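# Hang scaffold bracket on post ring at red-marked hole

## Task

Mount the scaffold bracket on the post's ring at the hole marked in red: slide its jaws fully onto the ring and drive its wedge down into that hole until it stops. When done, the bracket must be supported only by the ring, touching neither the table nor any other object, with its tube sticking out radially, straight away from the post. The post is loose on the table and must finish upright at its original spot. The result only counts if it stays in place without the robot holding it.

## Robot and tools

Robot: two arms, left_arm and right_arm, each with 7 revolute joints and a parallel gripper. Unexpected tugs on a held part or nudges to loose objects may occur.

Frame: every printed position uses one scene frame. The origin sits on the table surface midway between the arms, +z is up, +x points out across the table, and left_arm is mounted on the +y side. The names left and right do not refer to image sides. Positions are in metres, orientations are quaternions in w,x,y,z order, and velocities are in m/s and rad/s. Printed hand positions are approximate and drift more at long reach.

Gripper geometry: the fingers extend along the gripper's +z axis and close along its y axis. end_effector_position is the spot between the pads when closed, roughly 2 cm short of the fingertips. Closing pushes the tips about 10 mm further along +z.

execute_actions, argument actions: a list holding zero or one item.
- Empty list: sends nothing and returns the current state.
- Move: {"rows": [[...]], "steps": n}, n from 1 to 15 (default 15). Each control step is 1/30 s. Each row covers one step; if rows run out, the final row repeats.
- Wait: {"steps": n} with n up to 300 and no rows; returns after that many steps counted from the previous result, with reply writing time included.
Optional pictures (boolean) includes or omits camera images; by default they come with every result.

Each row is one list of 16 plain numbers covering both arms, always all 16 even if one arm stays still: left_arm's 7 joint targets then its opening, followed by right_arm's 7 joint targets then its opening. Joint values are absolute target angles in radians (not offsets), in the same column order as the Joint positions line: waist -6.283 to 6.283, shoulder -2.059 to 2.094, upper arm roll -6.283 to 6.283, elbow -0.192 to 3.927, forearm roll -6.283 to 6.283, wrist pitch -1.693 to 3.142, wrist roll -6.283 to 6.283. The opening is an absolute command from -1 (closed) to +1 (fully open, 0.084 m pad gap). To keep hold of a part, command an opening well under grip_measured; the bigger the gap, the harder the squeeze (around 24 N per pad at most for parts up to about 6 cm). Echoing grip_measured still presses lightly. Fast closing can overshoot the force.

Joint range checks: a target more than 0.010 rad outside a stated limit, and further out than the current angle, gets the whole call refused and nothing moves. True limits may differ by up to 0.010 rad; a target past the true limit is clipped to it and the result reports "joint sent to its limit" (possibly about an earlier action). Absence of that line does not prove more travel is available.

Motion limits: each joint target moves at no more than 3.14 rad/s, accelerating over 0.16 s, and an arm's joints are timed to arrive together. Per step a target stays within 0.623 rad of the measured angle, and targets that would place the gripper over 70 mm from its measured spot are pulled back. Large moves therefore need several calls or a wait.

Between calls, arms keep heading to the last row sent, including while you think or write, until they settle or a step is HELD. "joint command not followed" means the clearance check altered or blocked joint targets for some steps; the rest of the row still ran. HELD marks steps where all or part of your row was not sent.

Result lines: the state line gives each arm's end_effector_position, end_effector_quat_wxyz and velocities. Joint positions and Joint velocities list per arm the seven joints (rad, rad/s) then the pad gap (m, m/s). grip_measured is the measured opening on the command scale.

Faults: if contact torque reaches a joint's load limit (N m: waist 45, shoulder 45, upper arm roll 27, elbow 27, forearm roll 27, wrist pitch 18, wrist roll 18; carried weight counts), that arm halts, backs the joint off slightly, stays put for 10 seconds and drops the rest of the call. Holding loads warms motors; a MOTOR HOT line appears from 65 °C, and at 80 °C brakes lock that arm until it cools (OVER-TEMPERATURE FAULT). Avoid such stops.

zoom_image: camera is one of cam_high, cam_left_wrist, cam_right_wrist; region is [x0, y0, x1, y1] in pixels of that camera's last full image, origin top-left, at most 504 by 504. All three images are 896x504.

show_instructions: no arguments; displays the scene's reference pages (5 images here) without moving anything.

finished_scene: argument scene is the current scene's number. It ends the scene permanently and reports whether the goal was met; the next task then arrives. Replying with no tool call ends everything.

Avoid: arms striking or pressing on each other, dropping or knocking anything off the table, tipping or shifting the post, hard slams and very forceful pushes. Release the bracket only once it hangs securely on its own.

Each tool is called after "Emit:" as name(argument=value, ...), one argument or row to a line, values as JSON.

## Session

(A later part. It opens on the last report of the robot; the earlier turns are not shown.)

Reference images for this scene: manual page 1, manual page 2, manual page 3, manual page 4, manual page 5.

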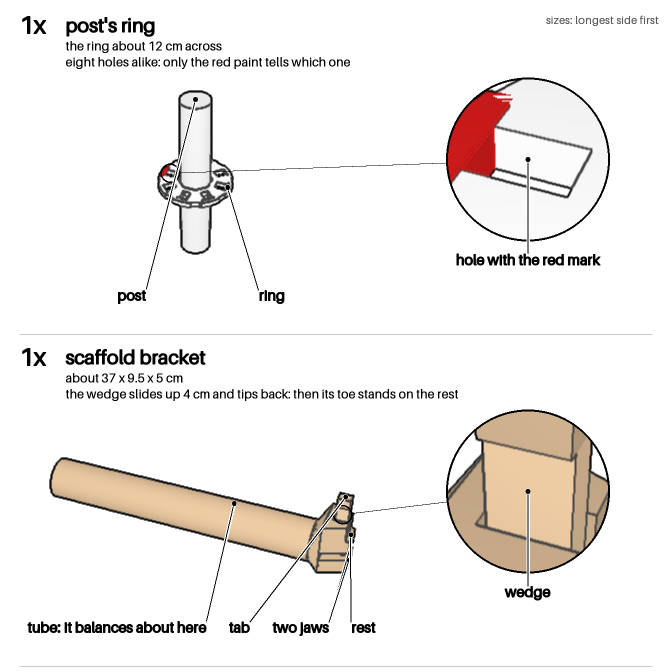

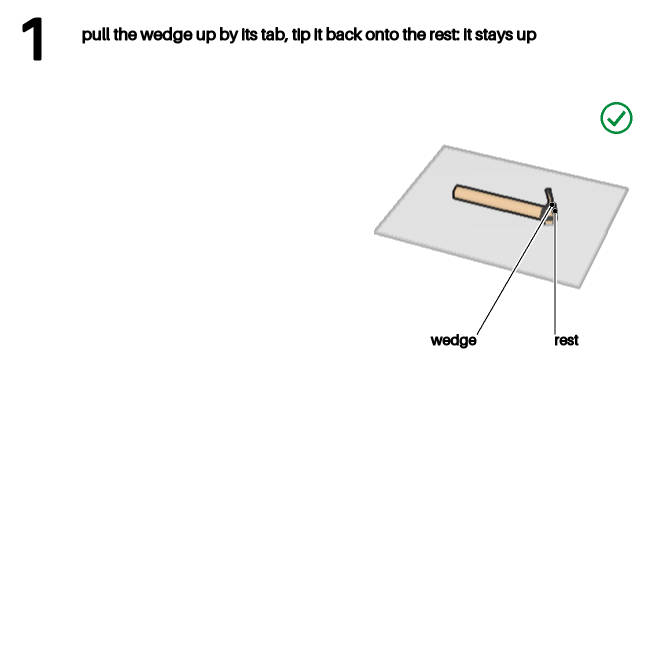

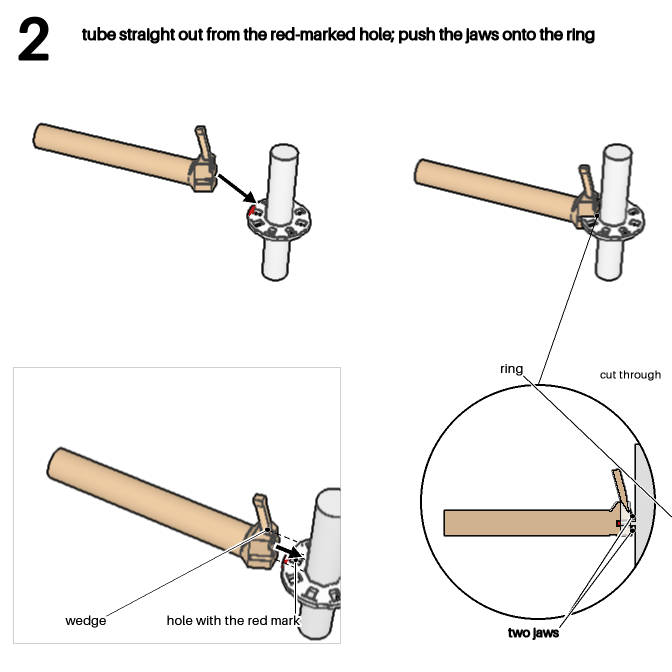

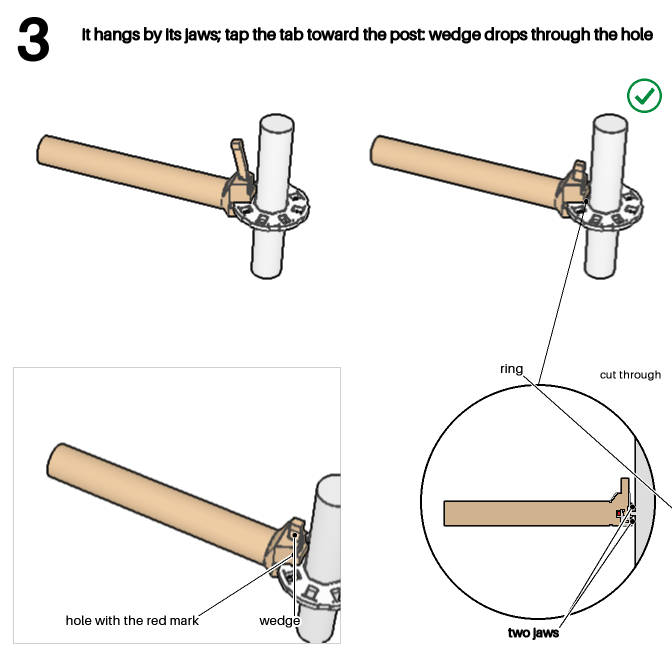

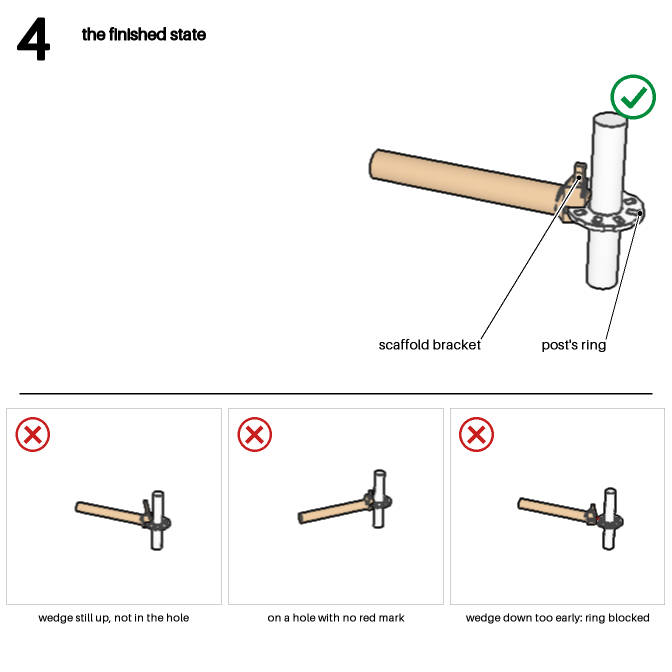

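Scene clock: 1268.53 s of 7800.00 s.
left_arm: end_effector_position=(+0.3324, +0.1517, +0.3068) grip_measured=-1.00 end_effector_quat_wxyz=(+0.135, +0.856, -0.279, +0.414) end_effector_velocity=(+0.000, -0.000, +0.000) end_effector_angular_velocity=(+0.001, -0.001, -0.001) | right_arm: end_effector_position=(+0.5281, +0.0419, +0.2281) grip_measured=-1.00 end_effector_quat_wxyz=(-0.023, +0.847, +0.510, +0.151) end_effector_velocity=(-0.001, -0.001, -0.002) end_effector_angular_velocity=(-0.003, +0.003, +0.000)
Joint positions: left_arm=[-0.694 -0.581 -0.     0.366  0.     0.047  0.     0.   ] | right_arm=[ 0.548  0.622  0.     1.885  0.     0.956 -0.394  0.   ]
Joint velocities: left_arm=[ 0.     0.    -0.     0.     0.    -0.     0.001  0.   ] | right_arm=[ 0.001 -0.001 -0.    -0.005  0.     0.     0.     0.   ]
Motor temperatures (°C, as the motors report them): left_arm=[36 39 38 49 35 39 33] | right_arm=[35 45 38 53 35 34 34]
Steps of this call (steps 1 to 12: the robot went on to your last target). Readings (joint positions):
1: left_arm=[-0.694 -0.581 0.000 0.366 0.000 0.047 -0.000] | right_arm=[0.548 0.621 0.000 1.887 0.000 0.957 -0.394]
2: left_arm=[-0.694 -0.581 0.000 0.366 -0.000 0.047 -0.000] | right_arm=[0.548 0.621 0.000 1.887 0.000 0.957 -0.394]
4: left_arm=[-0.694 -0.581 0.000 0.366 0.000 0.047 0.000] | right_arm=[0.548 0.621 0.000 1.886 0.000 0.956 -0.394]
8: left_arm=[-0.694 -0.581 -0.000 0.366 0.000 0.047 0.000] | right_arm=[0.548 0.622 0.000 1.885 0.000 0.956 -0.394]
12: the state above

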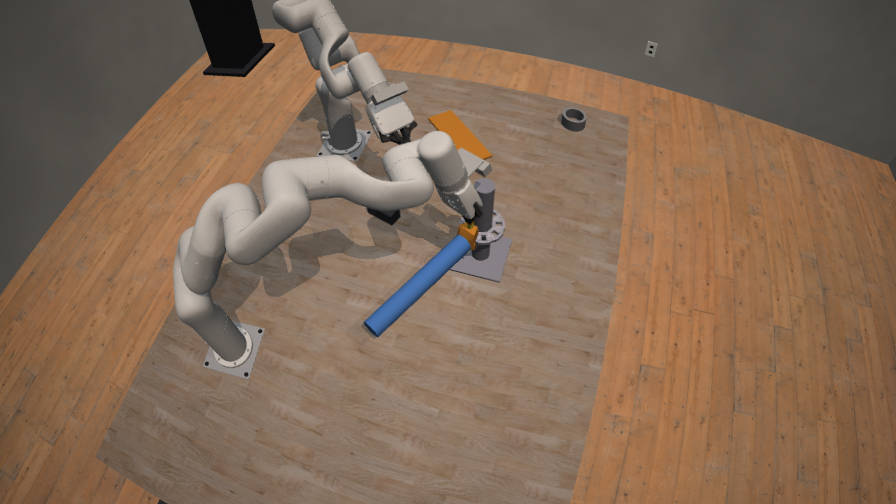

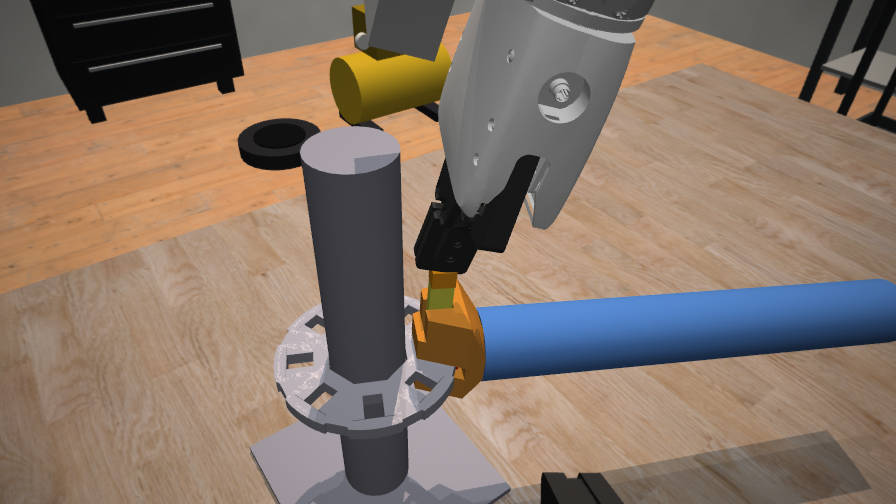

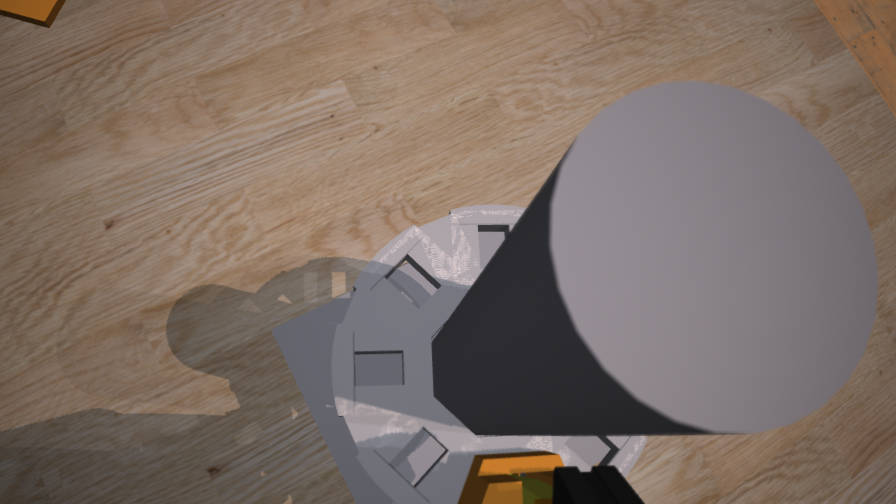

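Emit:
execute_actions(
  actions=[],
  pictures=false,
)

Emit:
show_instructions(
)

Scene clock: 1275.83 s of 7800.00 s.
left_arm: end_effector_position=(+0.3324, +0.1517, +0.3068) grip_measured=-1.00 end_effector_quat_wxyz=(+0.135, +0.856, -0.279, +0.414) end_effector_velocity=(+0.000, -0.000, +0.000) end_effector_angular_velocity=(-0.000, -0.001, -0.000) | right_arm: end_effector_position=(+0.5277, +0.0411, +0.2277) grip_measured=-1.00 end_effector_quat_wxyz=(-0.022, +0.847, +0.510, +0.150) end_effector_velocity=(+0.000, -0.000, -0.000) end_effector_angular_velocity=(-0.001, -0.000, -0.000)
Joint positions: left_arm=[-0.694 -0.581  0.     0.366 -0.     0.047 -0.     0.   ] | right_arm=[ 0.548  0.62  -0.     1.882 -0.     0.957 -0.394  0.   ]
Joint velocities: left_arm=[-0.     0.     0.     0.001  0.    -0.     0.     0.   ] | right_arm=[-0.     0.    -0.    -0.    -0.001  0.     0.     0.   ]
Motor temperatures (°C, as the motors report them): left_arm=[36 39 38 49 35 39 33] | right_arm=[35 44 38 52 35 34 34]
Steps of this call (steps 1 to 15: the robot went on to your last target; steps 16 to 90: nothing new was sent; then 4.30 s passed at rest). Readings (joint positions):
1: left_arm=[-0.694 -0.581 0.000 0.366 0.000 0.047 -0.000] | right_arm=[0.548 0.622 0.000 1.885 0.000 0.956 -0.394]
2: left_arm=[-0.694 -0.581 -0.000 0.366 0.000 0.047 -0.000] | right_arm=[0.548 0.621 0.000 1.885 0.000 0.956 -0.394]
4: left_arm=[-0.694 -0.581 0.000 0.366 0.000 0.047 -0.000] | right_arm=[0.548 0.621 0.000 1.884 0.000 0.956 -0.394]
8: left_arm=[-0.694 -0.581 0.000 0.366 0.000 0.047 0.000] | right_arm=[0.548 0.621 0.000 1.883 0.000 0.957 -0.394]
90: the state above
All arms were judged still, so your last target was given up. Only a new action makes them travel on or press farther. Fingers that are still opening or closing keep moving.

Reference images for this scene: manual page 1, manual page 2, manual page 3, manual page 4, manual page 5.

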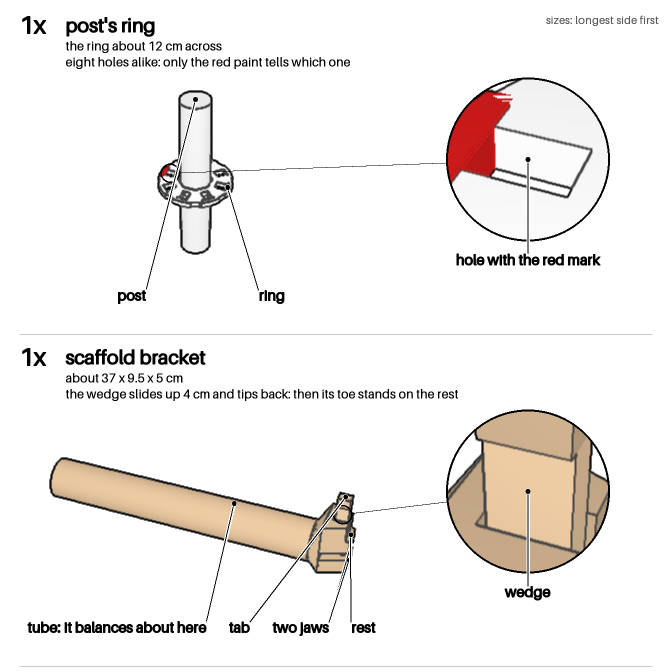

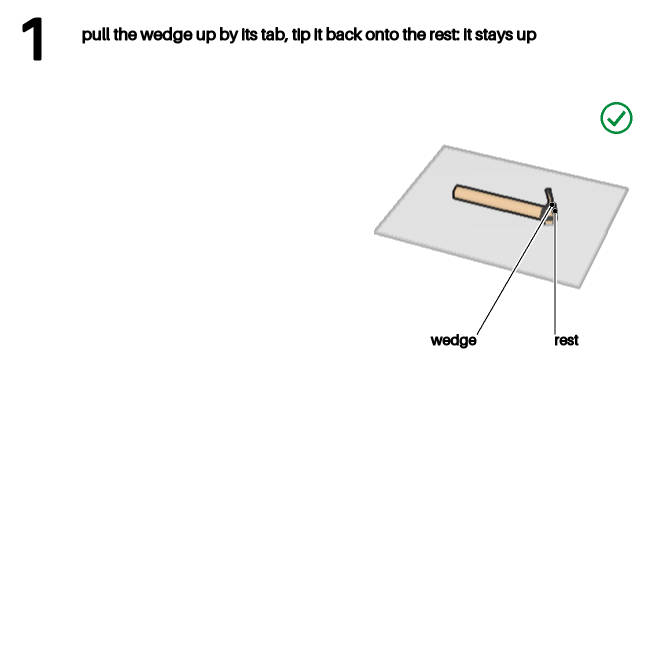

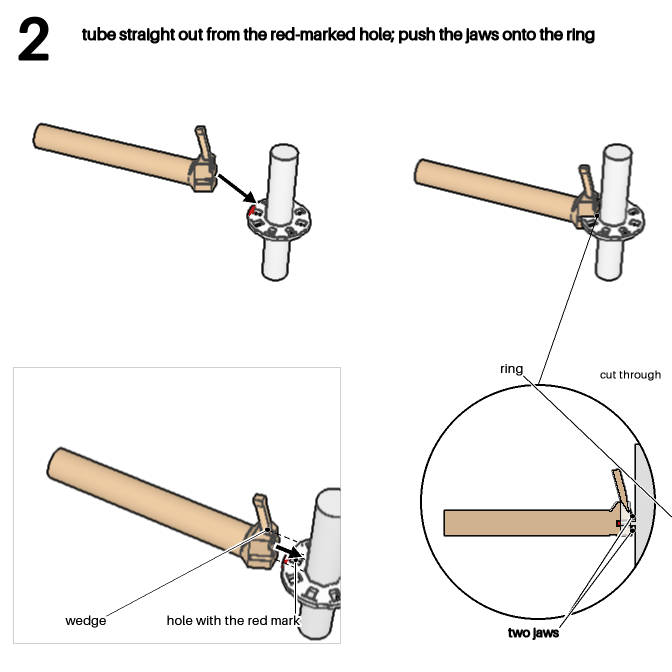

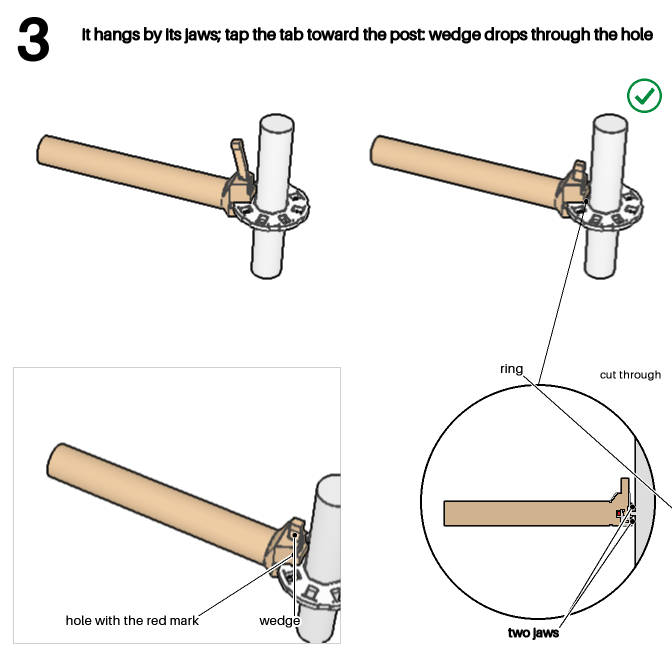

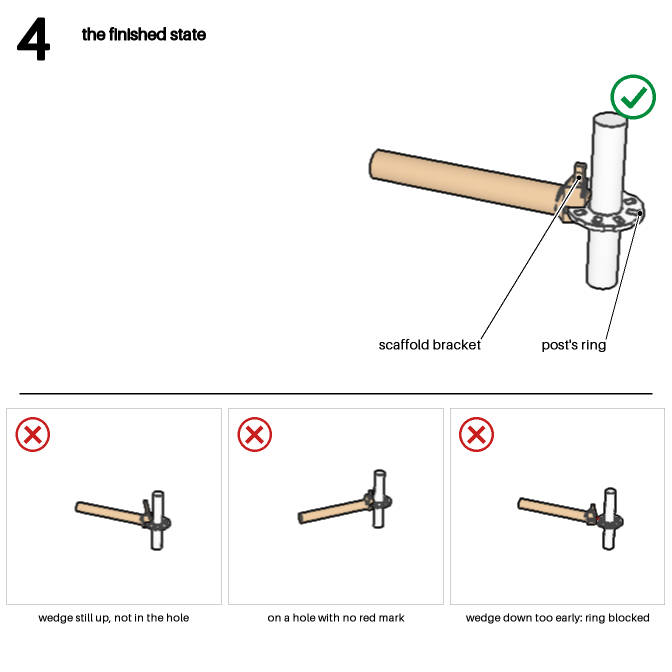

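Emit:
execute_actions(
  actions=[
    {"rows": [[-0.694,-0.5807,0,0.3662,0,0.0469,0,-1, 0.5477,0.6235,0,1.8967,0,0.9731,-0.394,-1],[-0.694,-0.5807,0,0.3662,0,0.0469,0,-1, 0.5477,0.6235,0,1.8967,0,0.9731,-0.394,-1],[-0.694,-0.5807,0,0.3662,0,0.0469,0,-1, 0.5477,0.6219,0,1.9113,0,0.9893,-0.394,-1],[-0.694,-0.5807,0,0.3662,0,0.0469,0,-1, 0.5477,0.6219,0,1.9113,0,0.9893,-0.394,-1],[-0.694,-0.5807,0,0.3662,0,0.0469,0,-1, 0.5477,0.6194,0,1.9357,0,1.0163,-0.394,-1],[-0.694,-0.5807,0,0.3662,0,0.0469,0,-1, 0.5477,0.6194,0,1.9357,0,1.0163,-0.394,-1],[-0.694,-0.5807,0,0.3662,0,0.0469,0,-1, 0.5477,0.6194,0,1.9357,0,1.0163,-0.394,-1],[-0.694,-0.5807,0,0.3662,0,0.0469,0,-1, 0.5477,0.6194,0,1.9357,0,1.0163,-0.394,-1],[-0.694,-0.5807,0,0.3662,0,0.0469,0,-1, 0.5477,0.6194,0,1.9357,0,1.0163,-0.394,-1],[-0.694,-0.5807,0,0.3662,0,0.0469,0,-1, 0.45,0.2,0,1.45,0,0.95,-0.42,-1]], "steps": 15},
  ],
  pictures=false,
)

Emit:
execute_actions(
  actions=[
    {"steps": 25},
  ],
)

Emit:
zoom_image(
  camera="cam_left_wrist",
  region=[380, 220, 540, 420],
)

Scene clock: 1293.87 s of 7800.00 s.
left_arm: end_effector_position=(+0.3324, +0.1517, +0.3068) grip_measured=-1.00 end_effector_quat_wxyz=(+0.135, +0.856, -0.279, +0.414) end_effector_velocity=(+0.000, -0.001, +0.001) end_effector_angular_velocity=(-0.001, -0.002, -0.001) | right_arm: end_effector_position=(+0.5159, +0.0109, +0.2536) grip_measured=-1.00 end_effector_quat_wxyz=(-0.019, +0.852, +0.504, +0.140) end_effector_velocity=(-0.080, -0.364, +0.224) end_effector_angular_velocity=(+0.016, -0.092, -0.270)
Joint positions: left_arm=[-0.694 -0.581  0.     0.366 -0.     0.047 -0.     0.   ] | right_arm=[ 0.522  0.51   0.002  1.791  0.     0.997 -0.401  0.   ]
Joint velocities: left_arm=[-0.001 -0.    -0.     0.002  0.     0.    -0.     0.   ] | right_arm=[-0.317 -1.319 -0.036 -1.424 -0.002 -0.187 -0.079  0.   ]
Motor temperatures (°C, as the motors report them): left_arm=[36 39 38 49 35 39 33] | right_arm=[35 43 38 50 35 34 34]
Steps of this call (steps 1 to 90: nothing new was sent; then 14.53 s passed at rest; steps 91 to 105: all 15 steps of this action). Readings (joint positions):
91: left_arm=[-0.694 -0.581 0.000 0.366 -0.000 0.047 0.000] | right_arm=[0.548 0.620 -0.000 1.882 -0.000 0.957 -0.394]
92: left_arm=[-0.694 -0.581 0.000 0.366 0.000 0.047 0.000] | right_arm=[0.548 0.620 -0.000 1.884 -0.000 0.960 -0.394]
94: left_arm=[-0.694 -0.581 -0.000 0.366 0.000 0.047 0.000] | right_arm=[0.548 0.622 -0.000 1.892 -0.000 0.970 -0.394]
98: left_arm=[-0.694 -0.581 0.000 0.366 0.000 0.047 0.000] | right_arm=[0.547 0.628 -0.001 1.914 -0.000 1.004 -0.394]
105: the state above

Scene clock: 1294.70 s of 7800.00 s.
left_arm: end_effector_position=(+0.3324, +0.1517, +0.3068) grip_measured=-1.00 end_effector_quat_wxyz=(+0.135, +0.856, -0.279, +0.414) end_effector_velocity=(+0.000, +0.000, +0.001) end_effector_angular_velocity=(-0.001, -0.000, +0.001) | right_arm: end_effector_position=(+0.4821, -0.0729, +0.2912) grip_measured=-1.00 end_effector_quat_wxyz=(-0.013, +0.865, +0.479, +0.149) end_effector_velocity=(+0.000, -0.001, +0.001) end_effector_angular_velocity=(+0.001, -0.002, -0.003)
Joint positions: left_arm=[-0.694 -0.581 -0.     0.366 -0.     0.047  0.     0.   ] | right_arm=[ 0.45  0.2   0.    1.45  0.    0.95 -0.42  0.  ]
Joint velocities: left_arm=[ 0.    -0.     0.     0.001 -0.     0.    -0.     0.   ] | right_arm=[-0.002 -0.003 -0.    -0.001 -0.    -0.     0.001  0.   ]
Motor temperatures (°C, as the motors report them): left_arm=[36 39 38 49 35 39 33] | right_arm=[35 43 38 50 35 34 34]
Steps of this call (steps 1 to 25: the robot went on to your last target). Readings (joint positions):
1: left_arm=[-0.694 -0.581 0.000 0.366 0.000 0.047 0.000] | right_arm=[0.511 0.466 0.001 1.745 -0.000 0.990 -0.404]
2: left_arm=[-0.694 -0.581 -0.000 0.366 -0.000 0.047 -0.000] | right_arm=[0.501 0.422 -0.001 1.699 -0.000 0.984 -0.406]
4: left_arm=[-0.694 -0.581 -0.000 0.366 -0.000 0.047 0.000] | right_arm=[0.480 0.336 -0.002 1.607 -0.000 0.971 -0.412]
8: left_arm=[-0.694 -0.581 -0.000 0.366 0.000 0.047 0.000] | right_arm=[0.455 0.225 -0.003 1.485 -0.000 0.955 -0.418]
25: the state above

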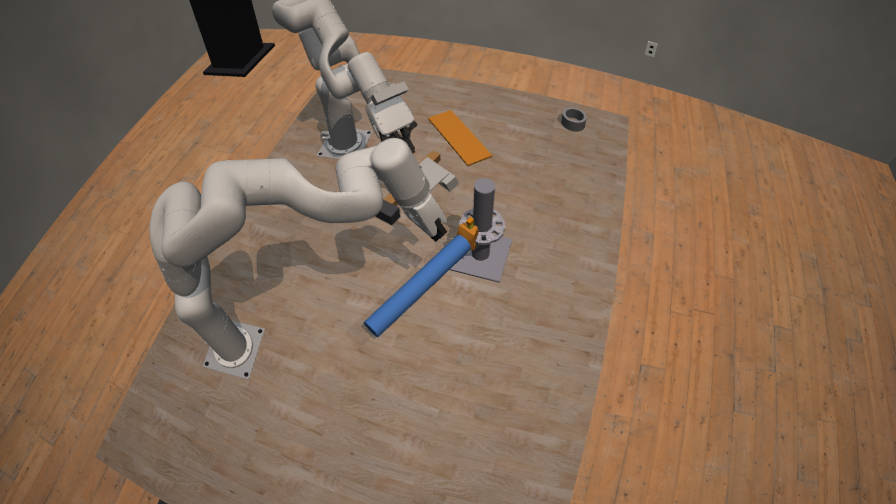

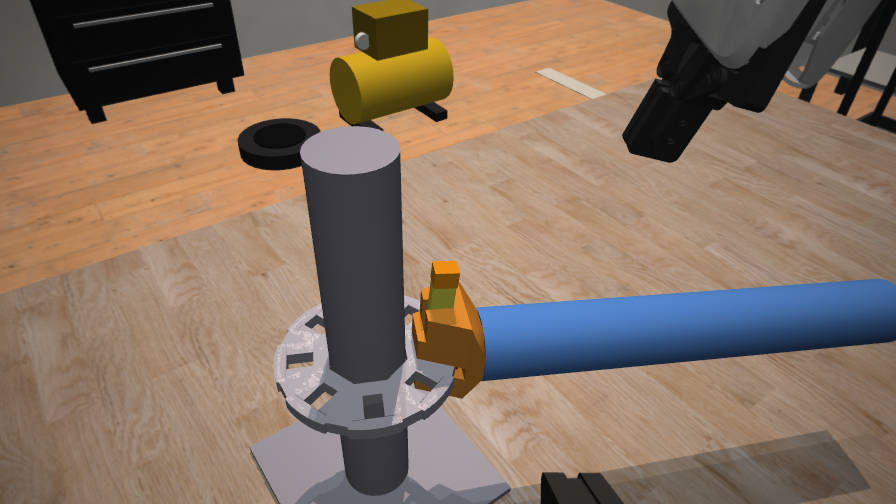

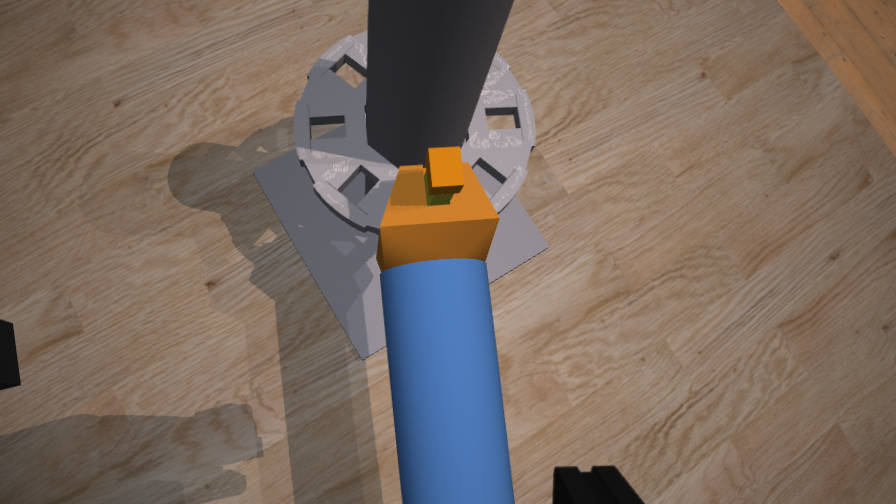

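Region (380, 220, 540, 420) of cam_left_wrist's 896x504 image, scaled by 2.520, with more detail than that image has; it fills the left 403 columns of this view, and the rest is white.

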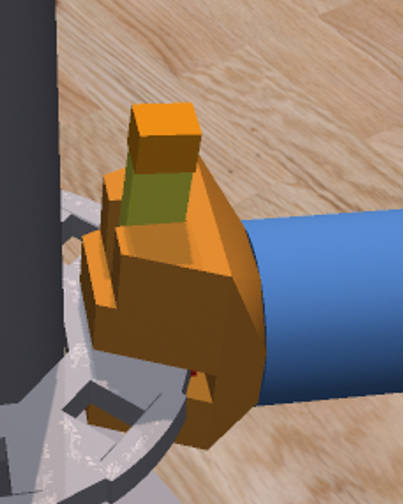

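Emit:
finished_scene(
  scene=2,
)

The scene is finished: the task was done.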